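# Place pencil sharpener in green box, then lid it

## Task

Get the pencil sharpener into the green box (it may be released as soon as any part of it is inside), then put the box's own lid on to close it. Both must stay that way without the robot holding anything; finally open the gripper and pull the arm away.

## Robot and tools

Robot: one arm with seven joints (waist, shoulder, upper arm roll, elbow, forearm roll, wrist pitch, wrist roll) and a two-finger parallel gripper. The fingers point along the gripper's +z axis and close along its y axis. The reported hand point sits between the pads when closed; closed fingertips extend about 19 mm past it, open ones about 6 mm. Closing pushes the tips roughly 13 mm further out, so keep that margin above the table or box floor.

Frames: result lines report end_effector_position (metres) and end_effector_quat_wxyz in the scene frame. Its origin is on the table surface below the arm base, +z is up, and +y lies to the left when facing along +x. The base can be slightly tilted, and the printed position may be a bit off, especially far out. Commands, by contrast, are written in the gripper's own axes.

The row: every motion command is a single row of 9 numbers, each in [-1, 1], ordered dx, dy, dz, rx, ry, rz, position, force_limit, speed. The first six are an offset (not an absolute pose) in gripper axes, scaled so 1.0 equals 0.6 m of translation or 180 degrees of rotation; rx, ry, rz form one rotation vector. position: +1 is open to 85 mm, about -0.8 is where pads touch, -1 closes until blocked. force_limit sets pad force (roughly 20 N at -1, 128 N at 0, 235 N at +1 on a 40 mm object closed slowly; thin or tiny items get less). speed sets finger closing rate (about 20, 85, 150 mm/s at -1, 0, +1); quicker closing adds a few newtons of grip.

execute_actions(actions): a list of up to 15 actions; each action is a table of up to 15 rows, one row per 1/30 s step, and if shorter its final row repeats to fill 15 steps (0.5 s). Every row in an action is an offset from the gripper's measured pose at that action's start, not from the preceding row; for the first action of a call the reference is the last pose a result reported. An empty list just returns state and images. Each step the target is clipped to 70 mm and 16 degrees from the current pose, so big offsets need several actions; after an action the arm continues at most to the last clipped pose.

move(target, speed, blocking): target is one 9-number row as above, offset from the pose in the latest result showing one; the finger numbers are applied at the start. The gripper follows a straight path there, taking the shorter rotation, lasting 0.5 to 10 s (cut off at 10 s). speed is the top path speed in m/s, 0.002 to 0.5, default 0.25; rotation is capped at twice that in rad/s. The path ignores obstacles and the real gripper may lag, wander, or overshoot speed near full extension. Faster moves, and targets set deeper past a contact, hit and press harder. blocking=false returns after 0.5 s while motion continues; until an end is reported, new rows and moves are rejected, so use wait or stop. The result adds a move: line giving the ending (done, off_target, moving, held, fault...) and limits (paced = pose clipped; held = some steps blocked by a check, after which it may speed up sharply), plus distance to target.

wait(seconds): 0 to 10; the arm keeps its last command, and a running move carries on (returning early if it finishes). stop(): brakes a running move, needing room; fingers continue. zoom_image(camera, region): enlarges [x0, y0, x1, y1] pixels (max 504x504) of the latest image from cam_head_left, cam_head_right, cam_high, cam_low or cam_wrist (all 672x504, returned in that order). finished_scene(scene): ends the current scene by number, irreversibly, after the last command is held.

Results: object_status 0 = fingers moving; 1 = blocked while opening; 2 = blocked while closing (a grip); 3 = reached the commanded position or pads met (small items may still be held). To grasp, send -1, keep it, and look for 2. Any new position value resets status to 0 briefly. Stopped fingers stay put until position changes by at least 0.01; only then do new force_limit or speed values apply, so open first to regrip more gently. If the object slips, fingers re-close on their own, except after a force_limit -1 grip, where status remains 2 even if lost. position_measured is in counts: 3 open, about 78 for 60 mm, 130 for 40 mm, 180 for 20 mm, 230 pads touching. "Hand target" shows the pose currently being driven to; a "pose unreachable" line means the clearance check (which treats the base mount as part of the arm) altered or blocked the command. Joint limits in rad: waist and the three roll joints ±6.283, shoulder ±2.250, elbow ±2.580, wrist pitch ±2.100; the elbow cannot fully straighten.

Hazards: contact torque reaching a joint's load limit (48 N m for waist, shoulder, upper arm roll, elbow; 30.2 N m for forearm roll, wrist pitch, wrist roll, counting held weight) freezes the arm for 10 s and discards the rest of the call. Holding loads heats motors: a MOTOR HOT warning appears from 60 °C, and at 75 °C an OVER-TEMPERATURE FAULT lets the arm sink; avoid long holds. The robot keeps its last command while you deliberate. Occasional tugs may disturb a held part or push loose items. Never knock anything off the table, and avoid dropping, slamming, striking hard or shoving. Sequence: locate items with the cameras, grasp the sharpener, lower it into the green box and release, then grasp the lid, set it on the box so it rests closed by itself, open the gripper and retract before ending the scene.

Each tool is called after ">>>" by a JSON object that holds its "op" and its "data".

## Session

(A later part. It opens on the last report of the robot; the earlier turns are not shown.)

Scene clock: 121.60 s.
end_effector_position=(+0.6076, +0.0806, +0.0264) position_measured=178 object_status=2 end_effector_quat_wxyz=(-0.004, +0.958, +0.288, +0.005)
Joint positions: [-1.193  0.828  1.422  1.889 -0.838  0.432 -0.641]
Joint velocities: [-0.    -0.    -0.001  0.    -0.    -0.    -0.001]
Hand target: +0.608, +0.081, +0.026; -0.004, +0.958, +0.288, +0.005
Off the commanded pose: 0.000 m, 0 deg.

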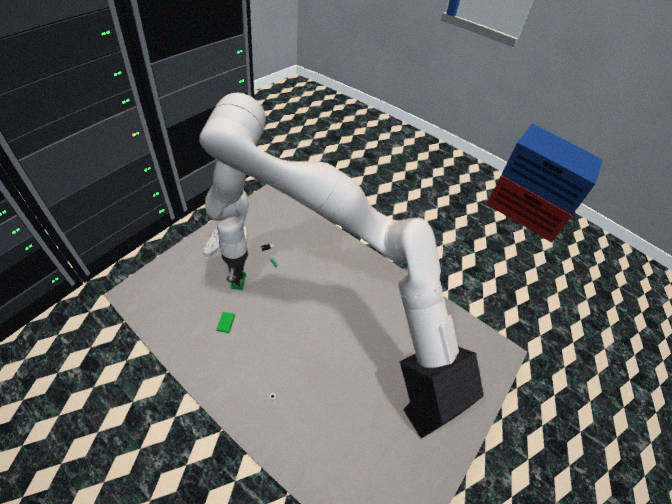

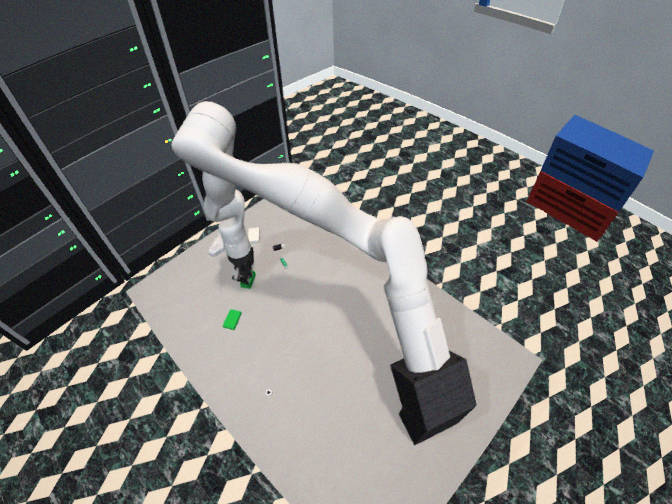

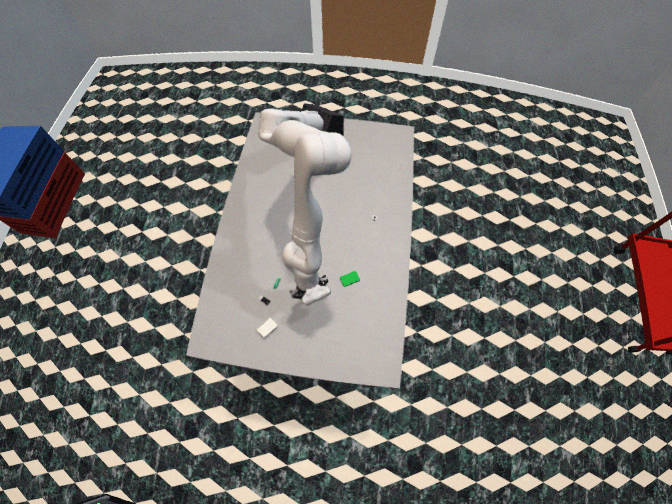

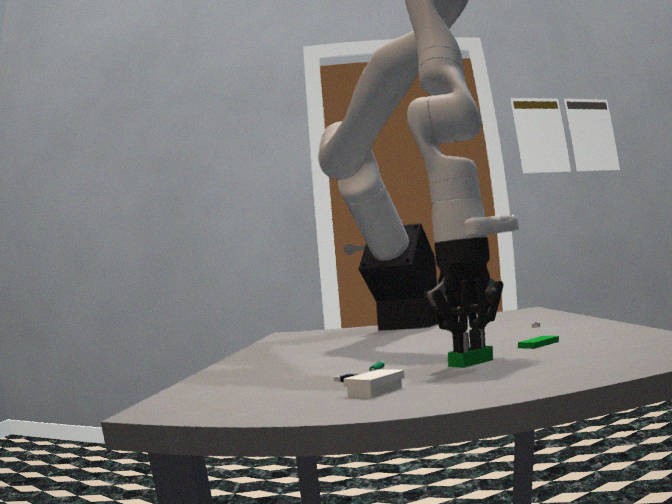

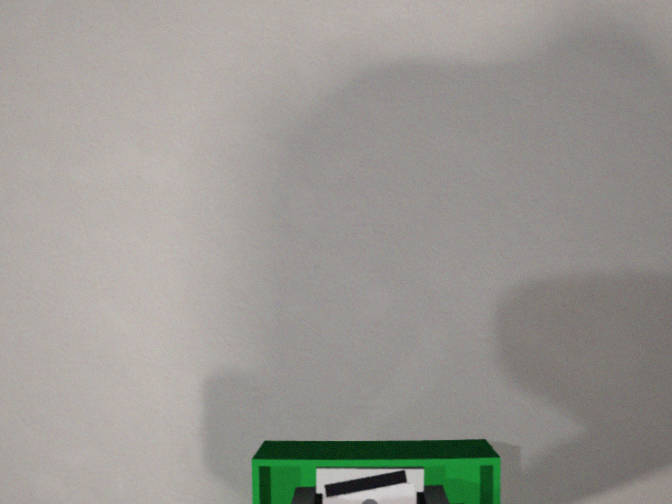

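>>> {"op": "move", "data": {"target": [0,0,0,0,0,0,-0.05,0,-0.5]}}

>>> {"op": "move", "data": {"target": [0,0,-0.1,0,0,0,-0.05,0,-0.5], "speed": 0.08}}

Scene clock: 125.17 s.
end_effector_position=(+0.6076, +0.0806, +0.0264) position_measured=161 object_status=1 end_effector_quat_wxyz=(-0.004, +0.958, +0.288, +0.005)
Joint positions: [-1.193  0.828  1.422  1.889 -0.838  0.432 -0.641]
Joint velocities: [ 0.    -0.     0.     0.     0.    -0.001  0.001]
Hand target: +0.608, +0.081, +0.026; -0.004, +0.958, +0.288, +0.005
Off the commanded pose: 0.000 m, 0 deg.
move: done

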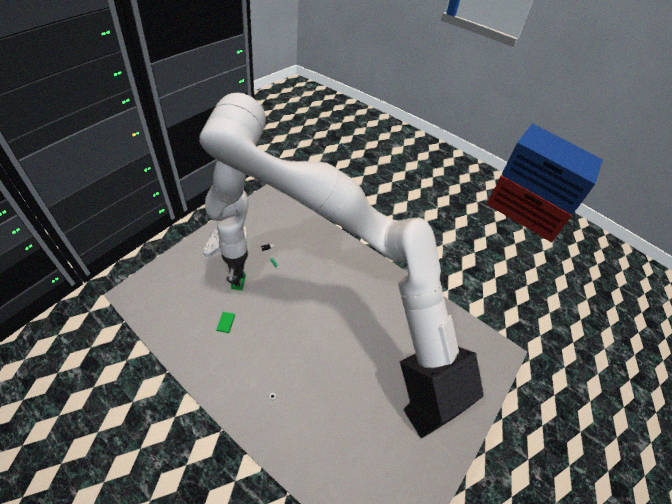

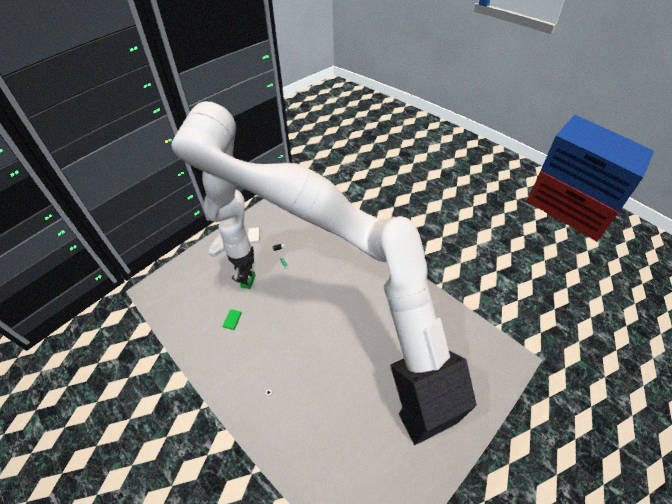

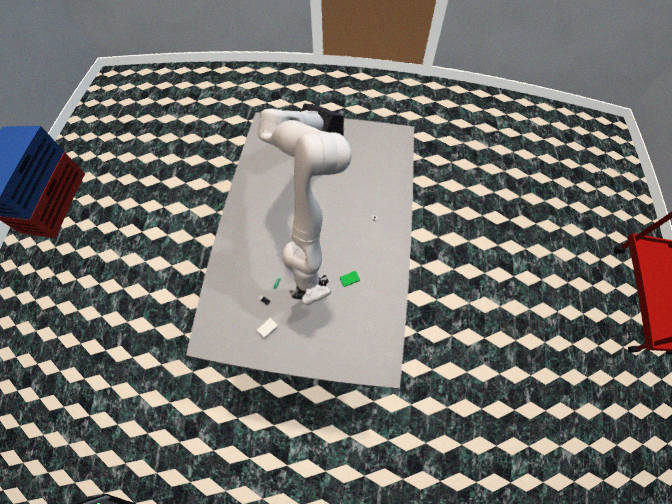

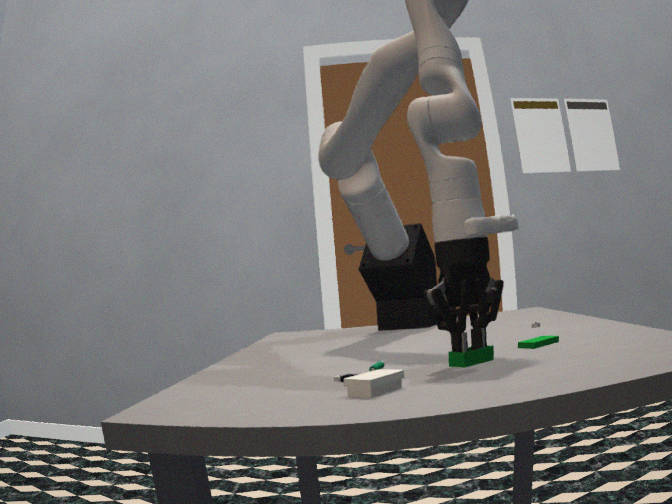

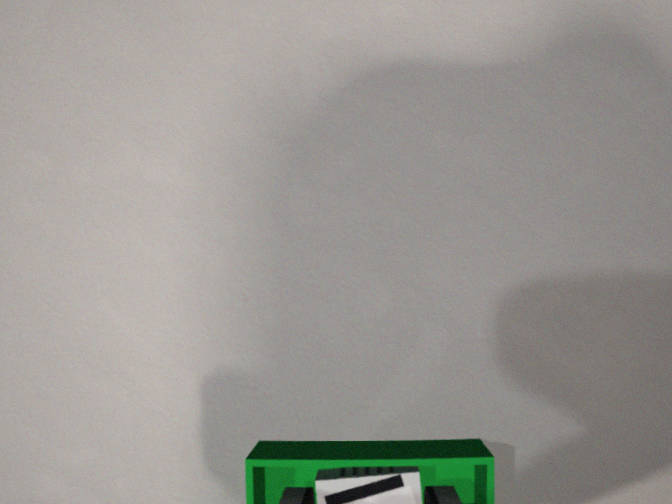

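Scene clock: 126.27 s.
end_effector_position=(+0.6074, +0.0797, +0.0863) position_measured=161 object_status=1 end_effector_quat_wxyz=(-0.004, +0.958, +0.287, +0.005)
Joint positions: [-1.368  0.821  1.615  1.902 -0.752  0.562 -0.712]
Joint velocities: [-0.009  0.002  0.001  0.    -0.     0.    -0.   ]
Hand target: +0.607, +0.080, +0.086; -0.004, +0.958, +0.288, +0.005
Off the commanded pose: 0.000 m, 0 deg.
move: done

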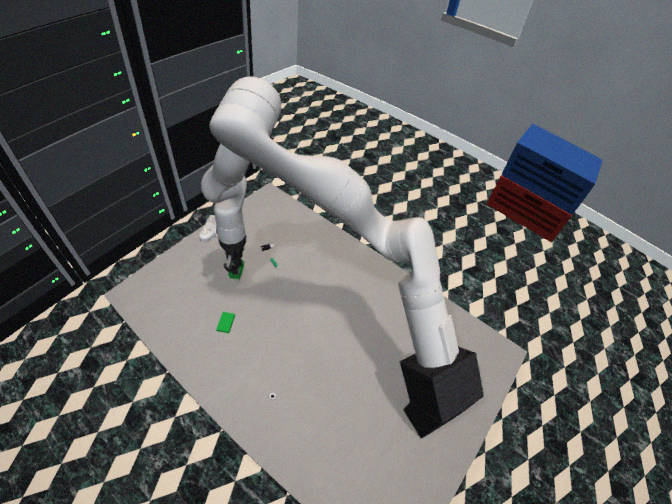

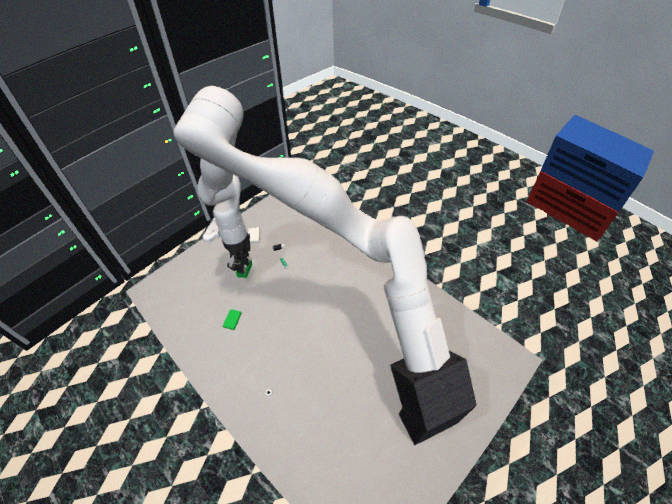

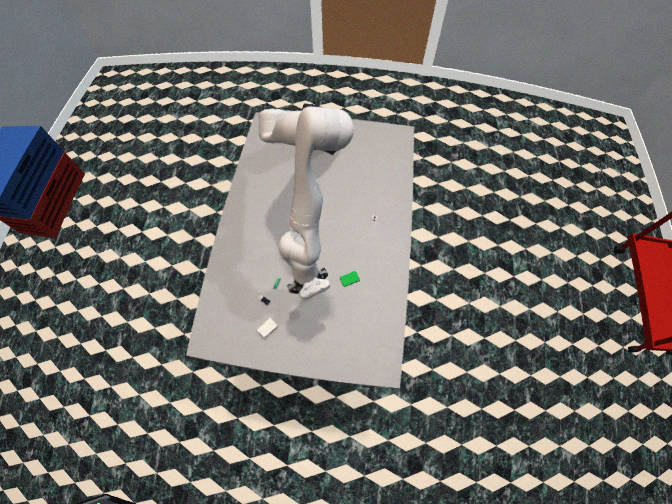

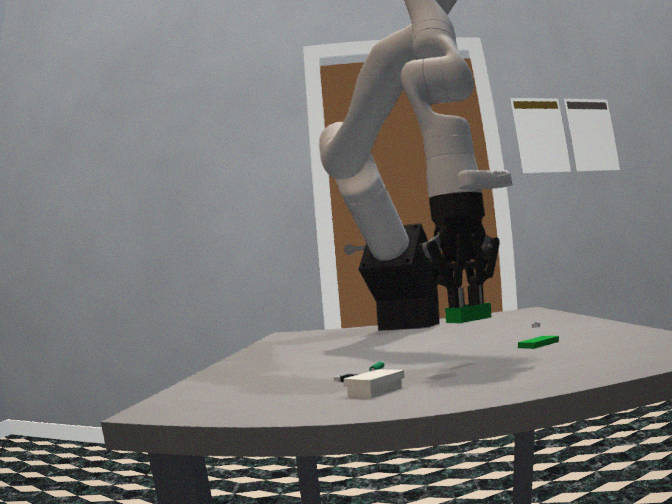

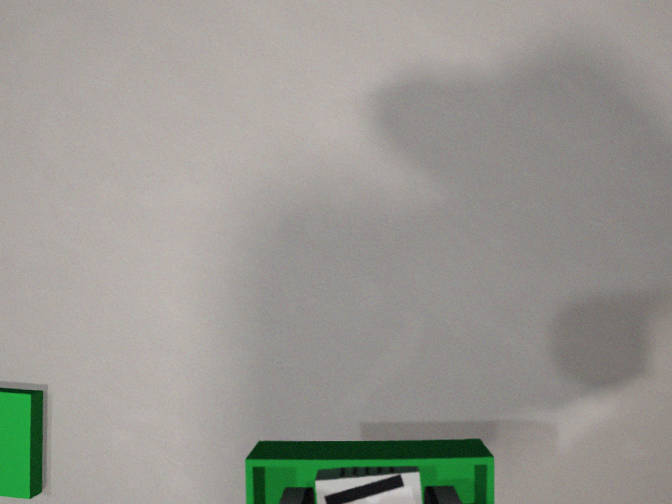

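>>> {"op": "move", "data": {"target": [0,0,0.099,0,0,0,-0.05,0,-0.5], "speed": 0.04}}

>>> {"op": "move", "data": {"target": [0,0,0,0,0,0,-0.14,0,-0.8]}}

>>> {"op": "move", "data": {"target": [0,0,-0.03,0,0,0,-0.14,0,-0.8], "speed": 0.03}}

Scene clock: 131.40 s.
end_effector_position=(+0.6076, +0.0805, +0.0269) position_measured=161 object_status=1 end_effector_quat_wxyz=(-0.004, +0.958, +0.288, +0.005)
Joint positions: [-1.195  0.827  1.423  1.889 -0.835  0.432 -0.644]
Joint velocities: [ 0.008 -0.     0.    -0.    -0.001 -0.001 -0.001]
Hand target: +0.608, +0.080, +0.027; -0.004, +0.958, +0.287, +0.005
Off the commanded pose: 0.000 m, 0 deg.
move: done

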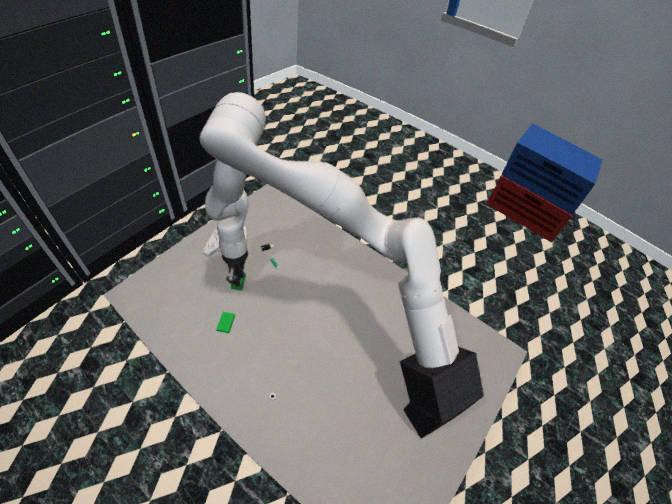

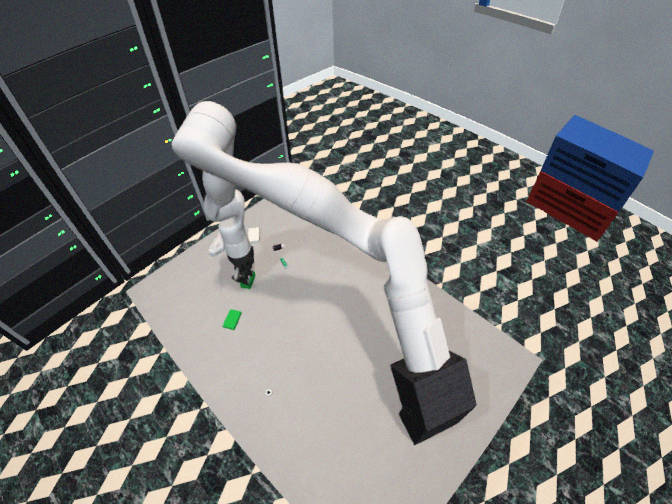

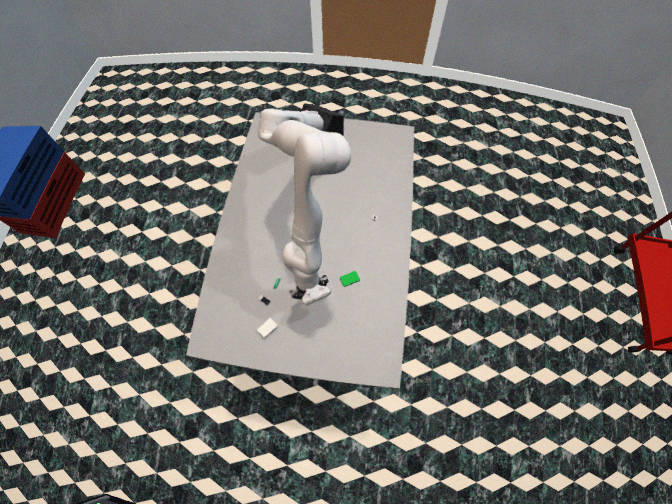

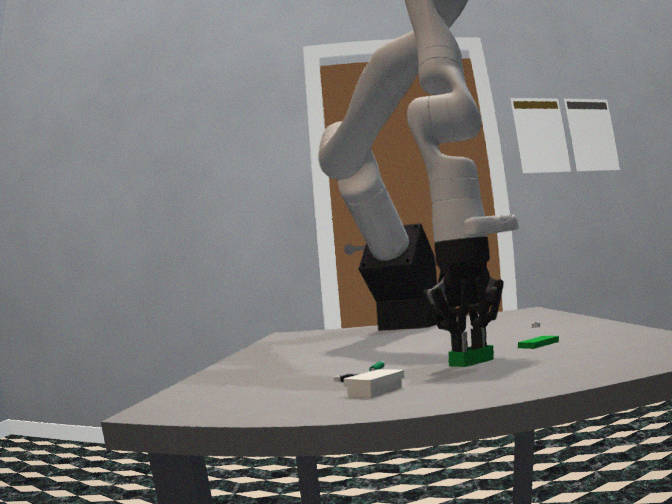

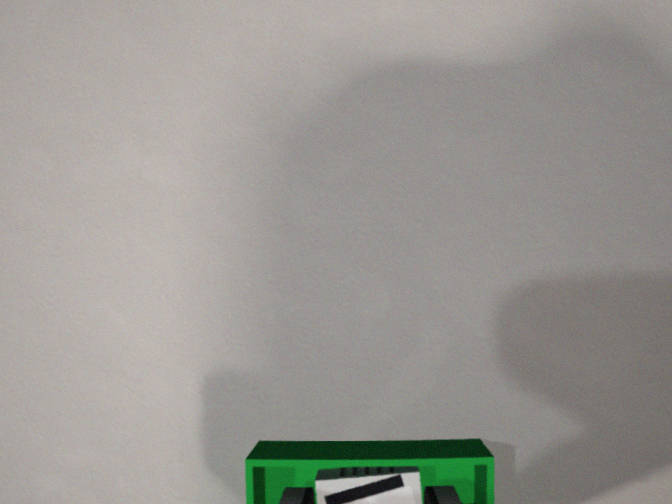

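Scene clock: 132.00 s.
end_effector_position=(+0.6076, +0.0805, +0.0269) position_measured=161 object_status=1 end_effector_quat_wxyz=(-0.004, +0.958, +0.288, +0.005)
Joint positions: [-1.195  0.827  1.423  1.889 -0.835  0.432 -0.644]
Joint velocities: [ 0.     0.001  0.001  0.     0.001  0.    -0.001]
Hand target: +0.608, +0.081, +0.027; -0.004, +0.958, +0.288, +0.005
Off the commanded pose: 0.000 m, 0 deg.
move: done

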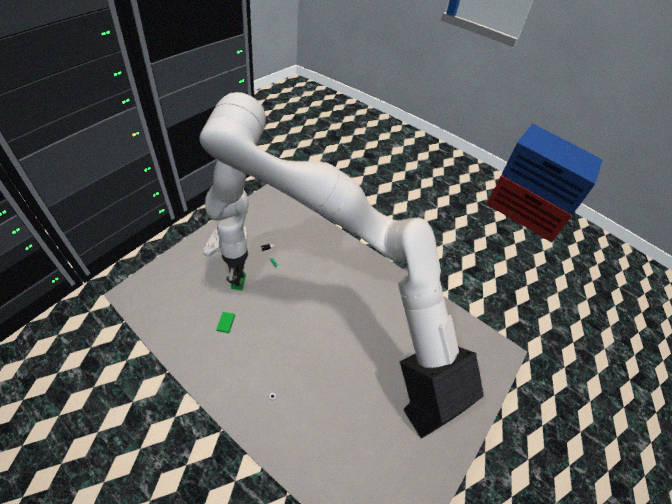

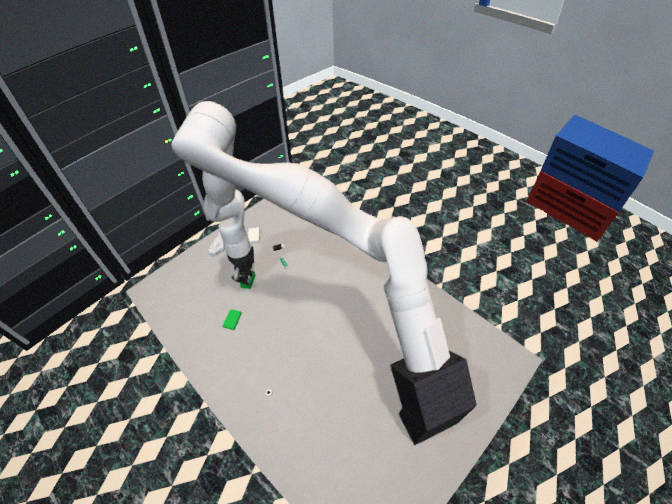

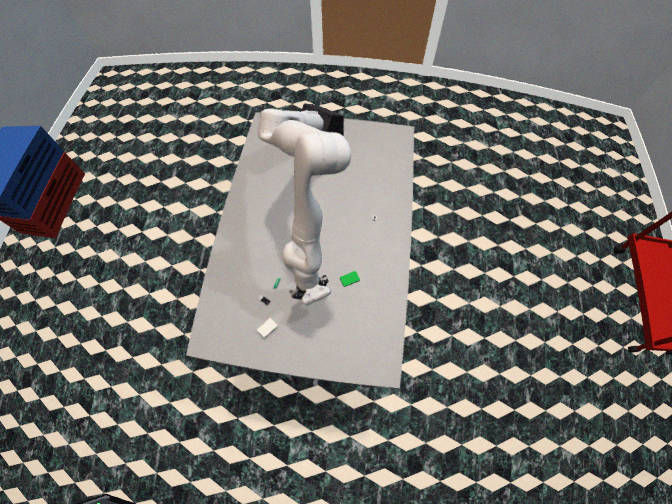

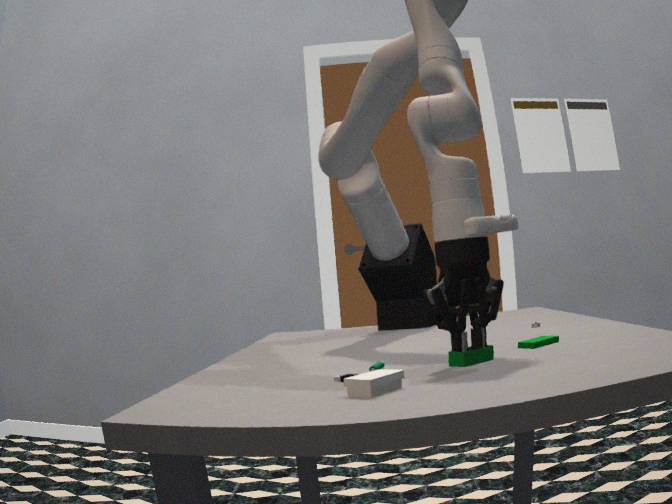

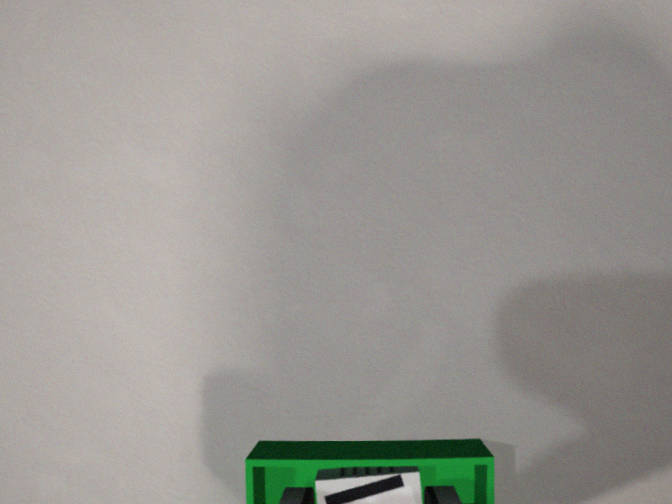

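Scene clock: 132.87 s.
end_effector_position=(+0.6076, +0.0801, +0.0448) position_measured=161 object_status=1 end_effector_quat_wxyz=(-0.004, +0.958, +0.287, +0.005)
Joint positions: [-1.248  0.824  1.482  1.896 -0.81   0.47  -0.665]
Joint velocities: [-0.006  0.001  0.     0.    -0.001  0.002  0.001]
Hand target: +0.608, +0.080, +0.045; -0.004, +0.958, +0.288, +0.005
Off the commanded pose: 0.000 m, 0 deg.
move: done

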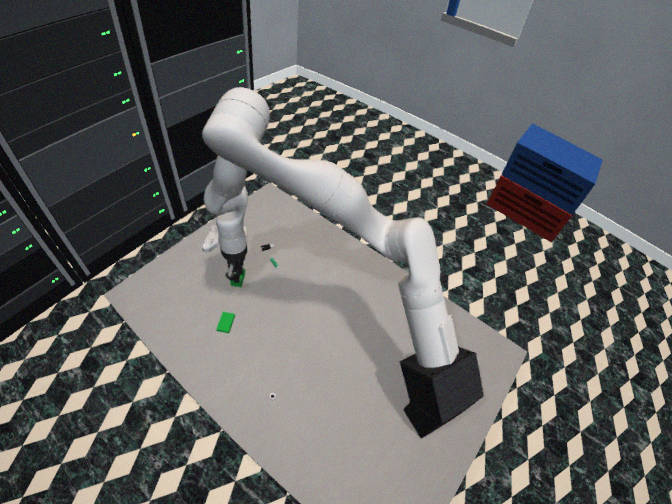

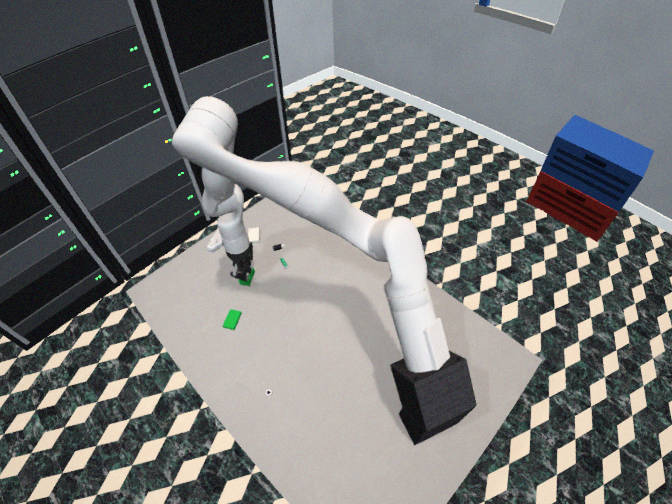

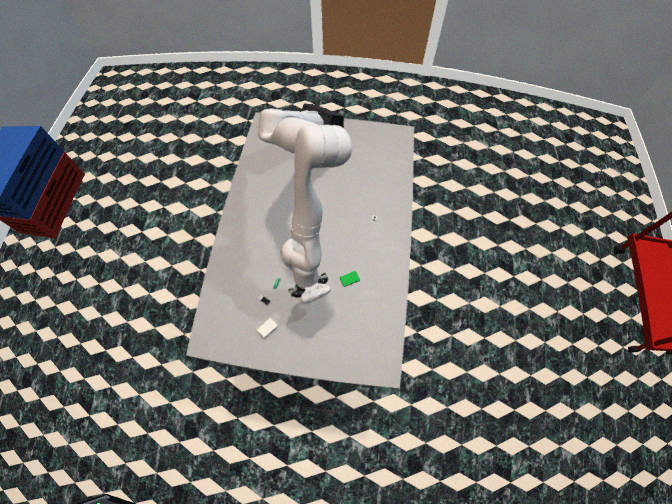

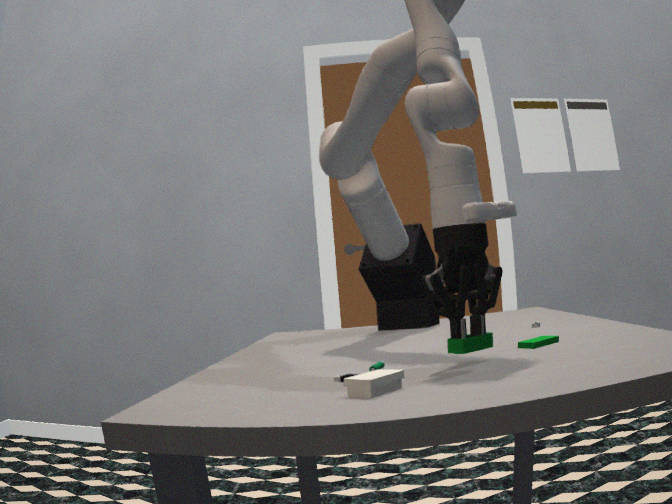

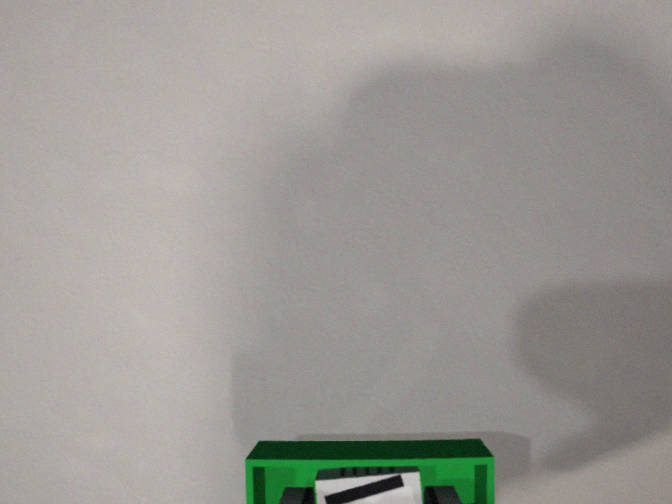

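>>> {"op": "move", "data": {"target": [0,0,0.03,0,0,0,-0.14,0,-0.8], "speed": 0.03}}

>>> {"op": "move", "data": {"target": [0,0,0,0,0,0,-0.33,0,-0.8]}}

>>> {"op": "move", "data": {"target": [0,0,-0.04,0,0,0,-0.33,0,-0.8], "speed": 0.03}}

Scene clock: 137.57 s.
end_effector_position=(+0.6076, +0.0805, +0.0269) position_measured=161 object_status=1 end_effector_quat_wxyz=(-0.004, +0.958, +0.288, +0.005)
Joint positions: [-1.195  0.827  1.423  1.889 -0.835  0.432 -0.644]
Joint velocities: [ 0.006 -0.001  0.    -0.001 -0.001 -0.001  0.   ]
Hand target: +0.608, +0.080, +0.027; -0.004, +0.958, +0.287, +0.005
Off the commanded pose: 0.000 m, 0 deg.
move: done

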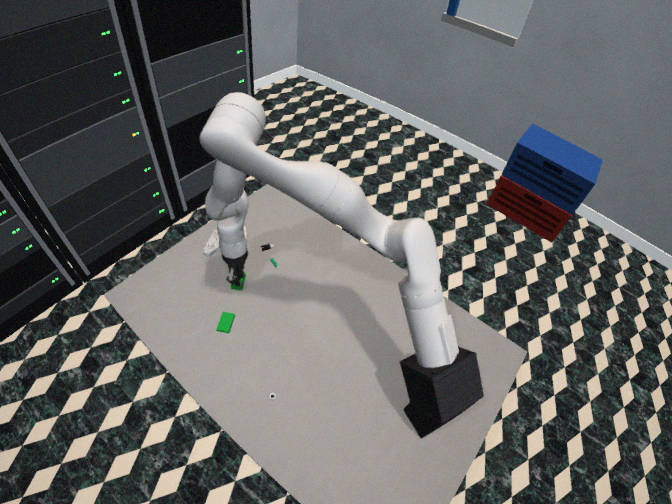

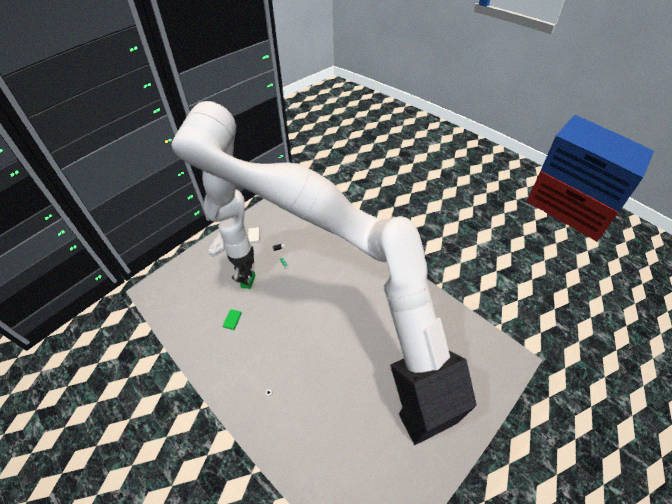

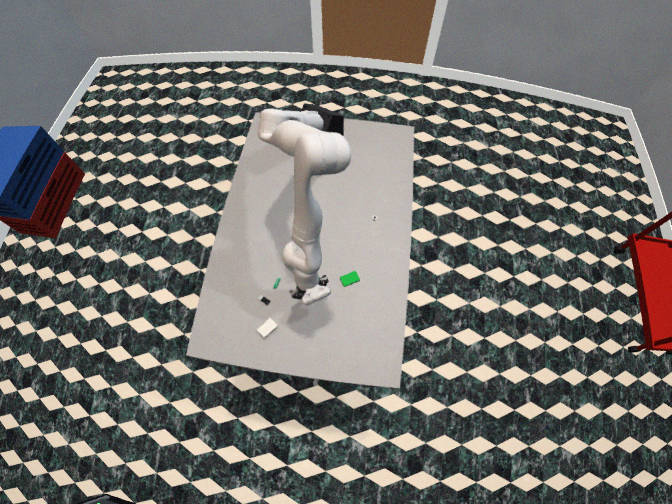

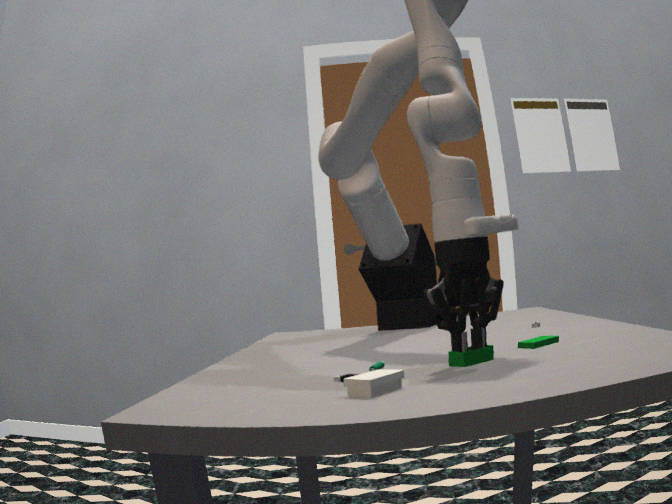

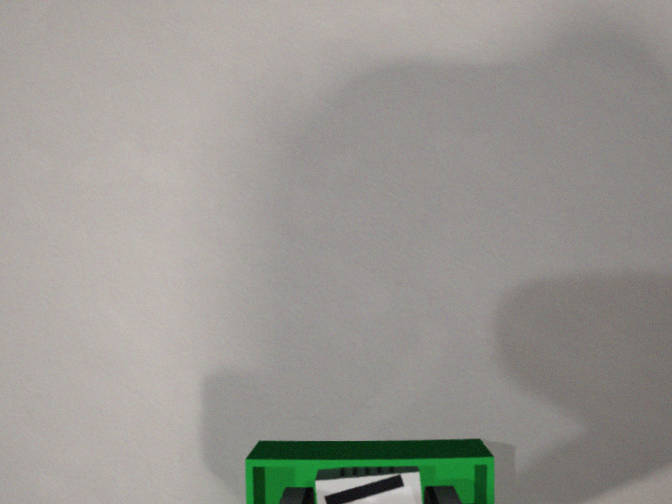

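Scene clock: 138.07 s.
end_effector_position=(+0.6076, +0.0806, +0.0270) position_measured=170 object_status=2 end_effector_quat_wxyz=(-0.004, +0.958, +0.288, +0.005)
Joint positions: [-1.195  0.827  1.423  1.889 -0.835  0.432 -0.644]
Joint velocities: [ 0.001 -0.001  0.    -0.     0.001  0.001 -0.001]
Hand target: +0.608, +0.081, +0.027; -0.004, +0.958, +0.288, +0.005
Off the commanded pose: 0.000 m, 0 deg.
move: done

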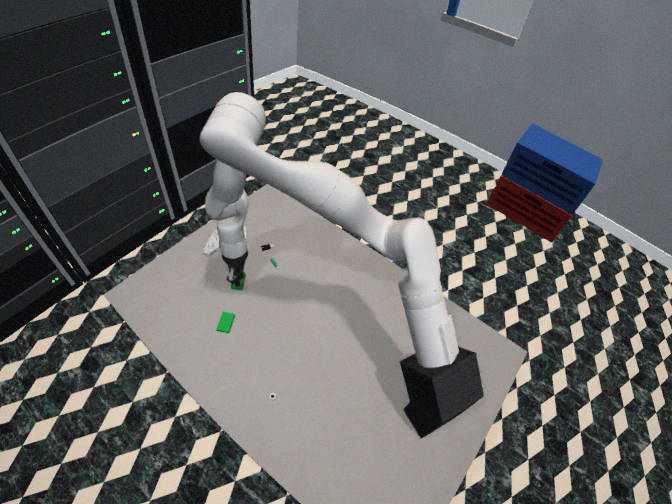

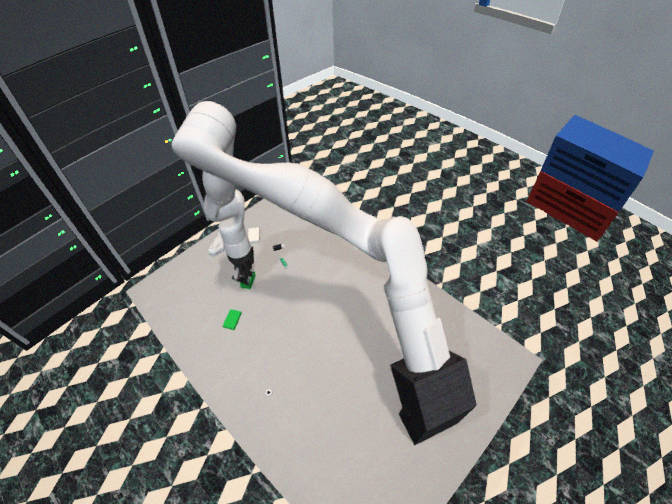

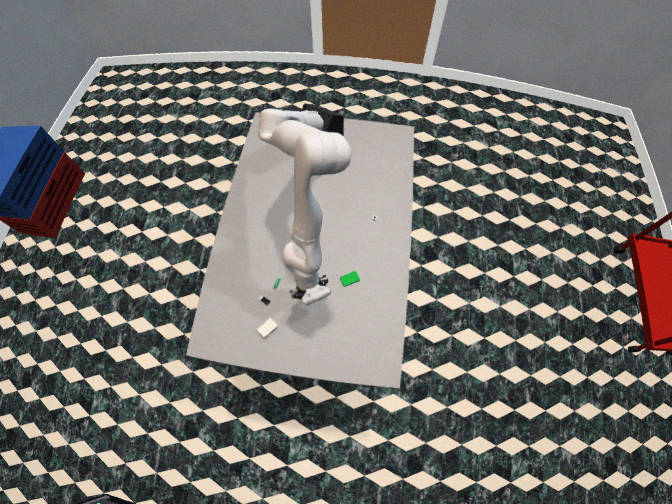

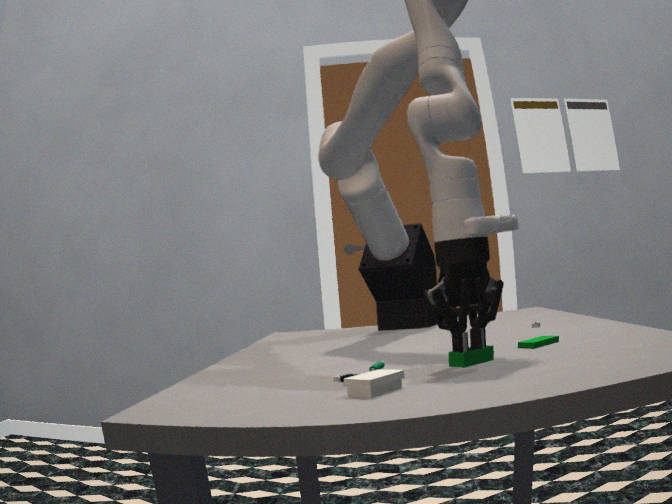

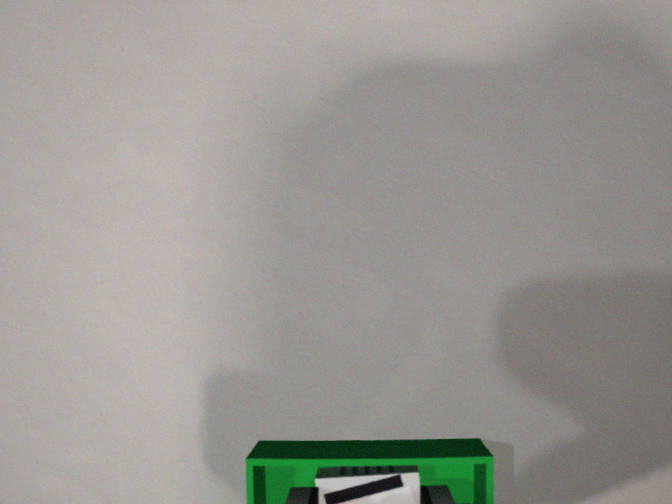

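Scene clock: 139.13 s.
end_effector_position=(+0.6075, +0.0801, +0.0509) position_measured=170 object_status=2 end_effector_quat_wxyz=(-0.004, +0.958, +0.287, +0.005)
Joint positions: [-1.266  0.823  1.501  1.898 -0.802  0.483 -0.672]
Joint velocities: [-0.005 -0.001  0.001 -0.001  0.     0.001 -0.001]
Hand target: +0.607, +0.080, +0.051; -0.004, +0.958, +0.287, +0.005
Off the commanded pose: 0.000 m, 0 deg.
move: done

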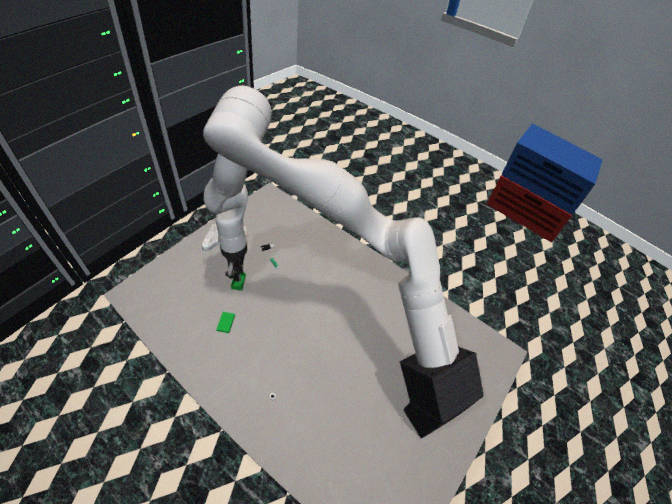

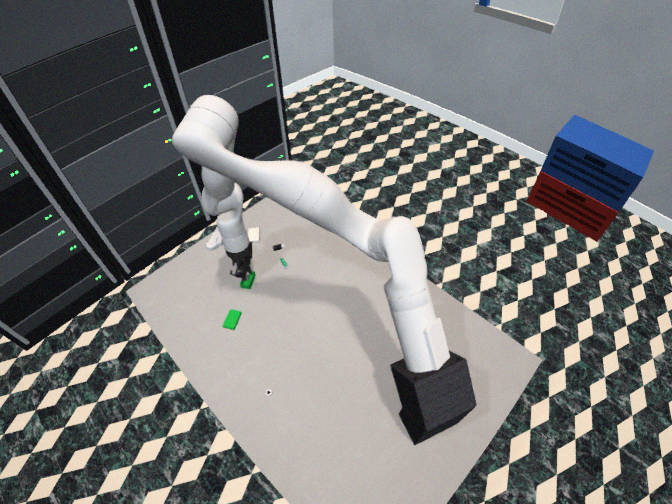

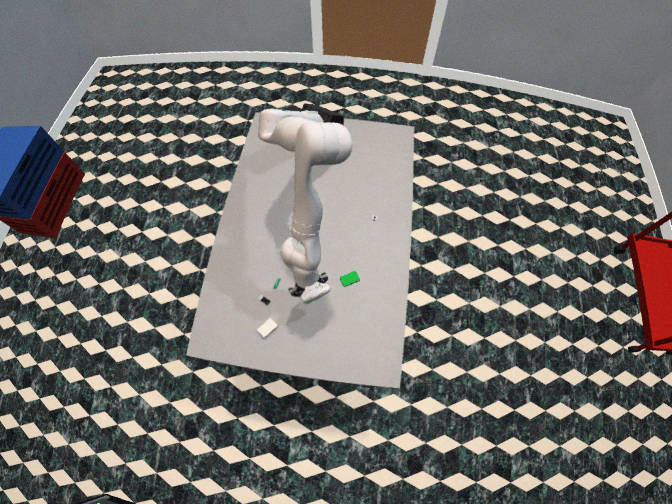

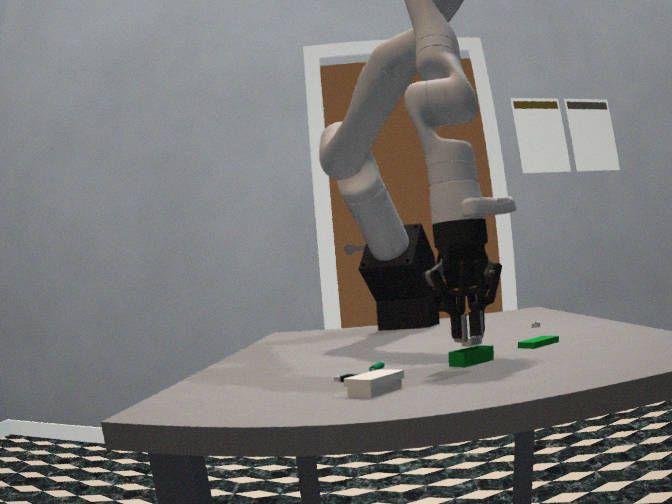

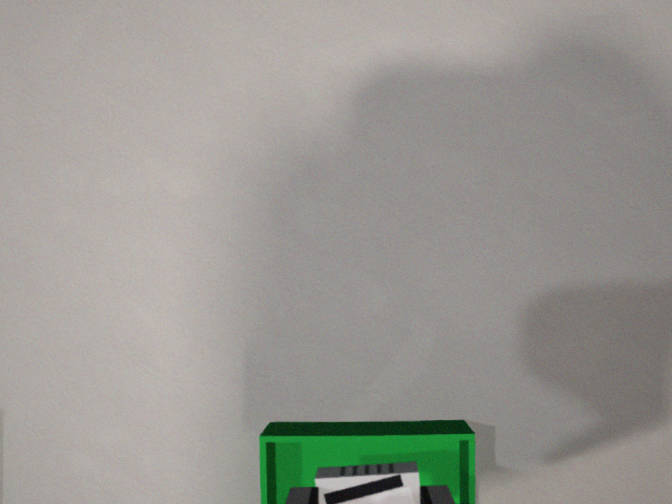

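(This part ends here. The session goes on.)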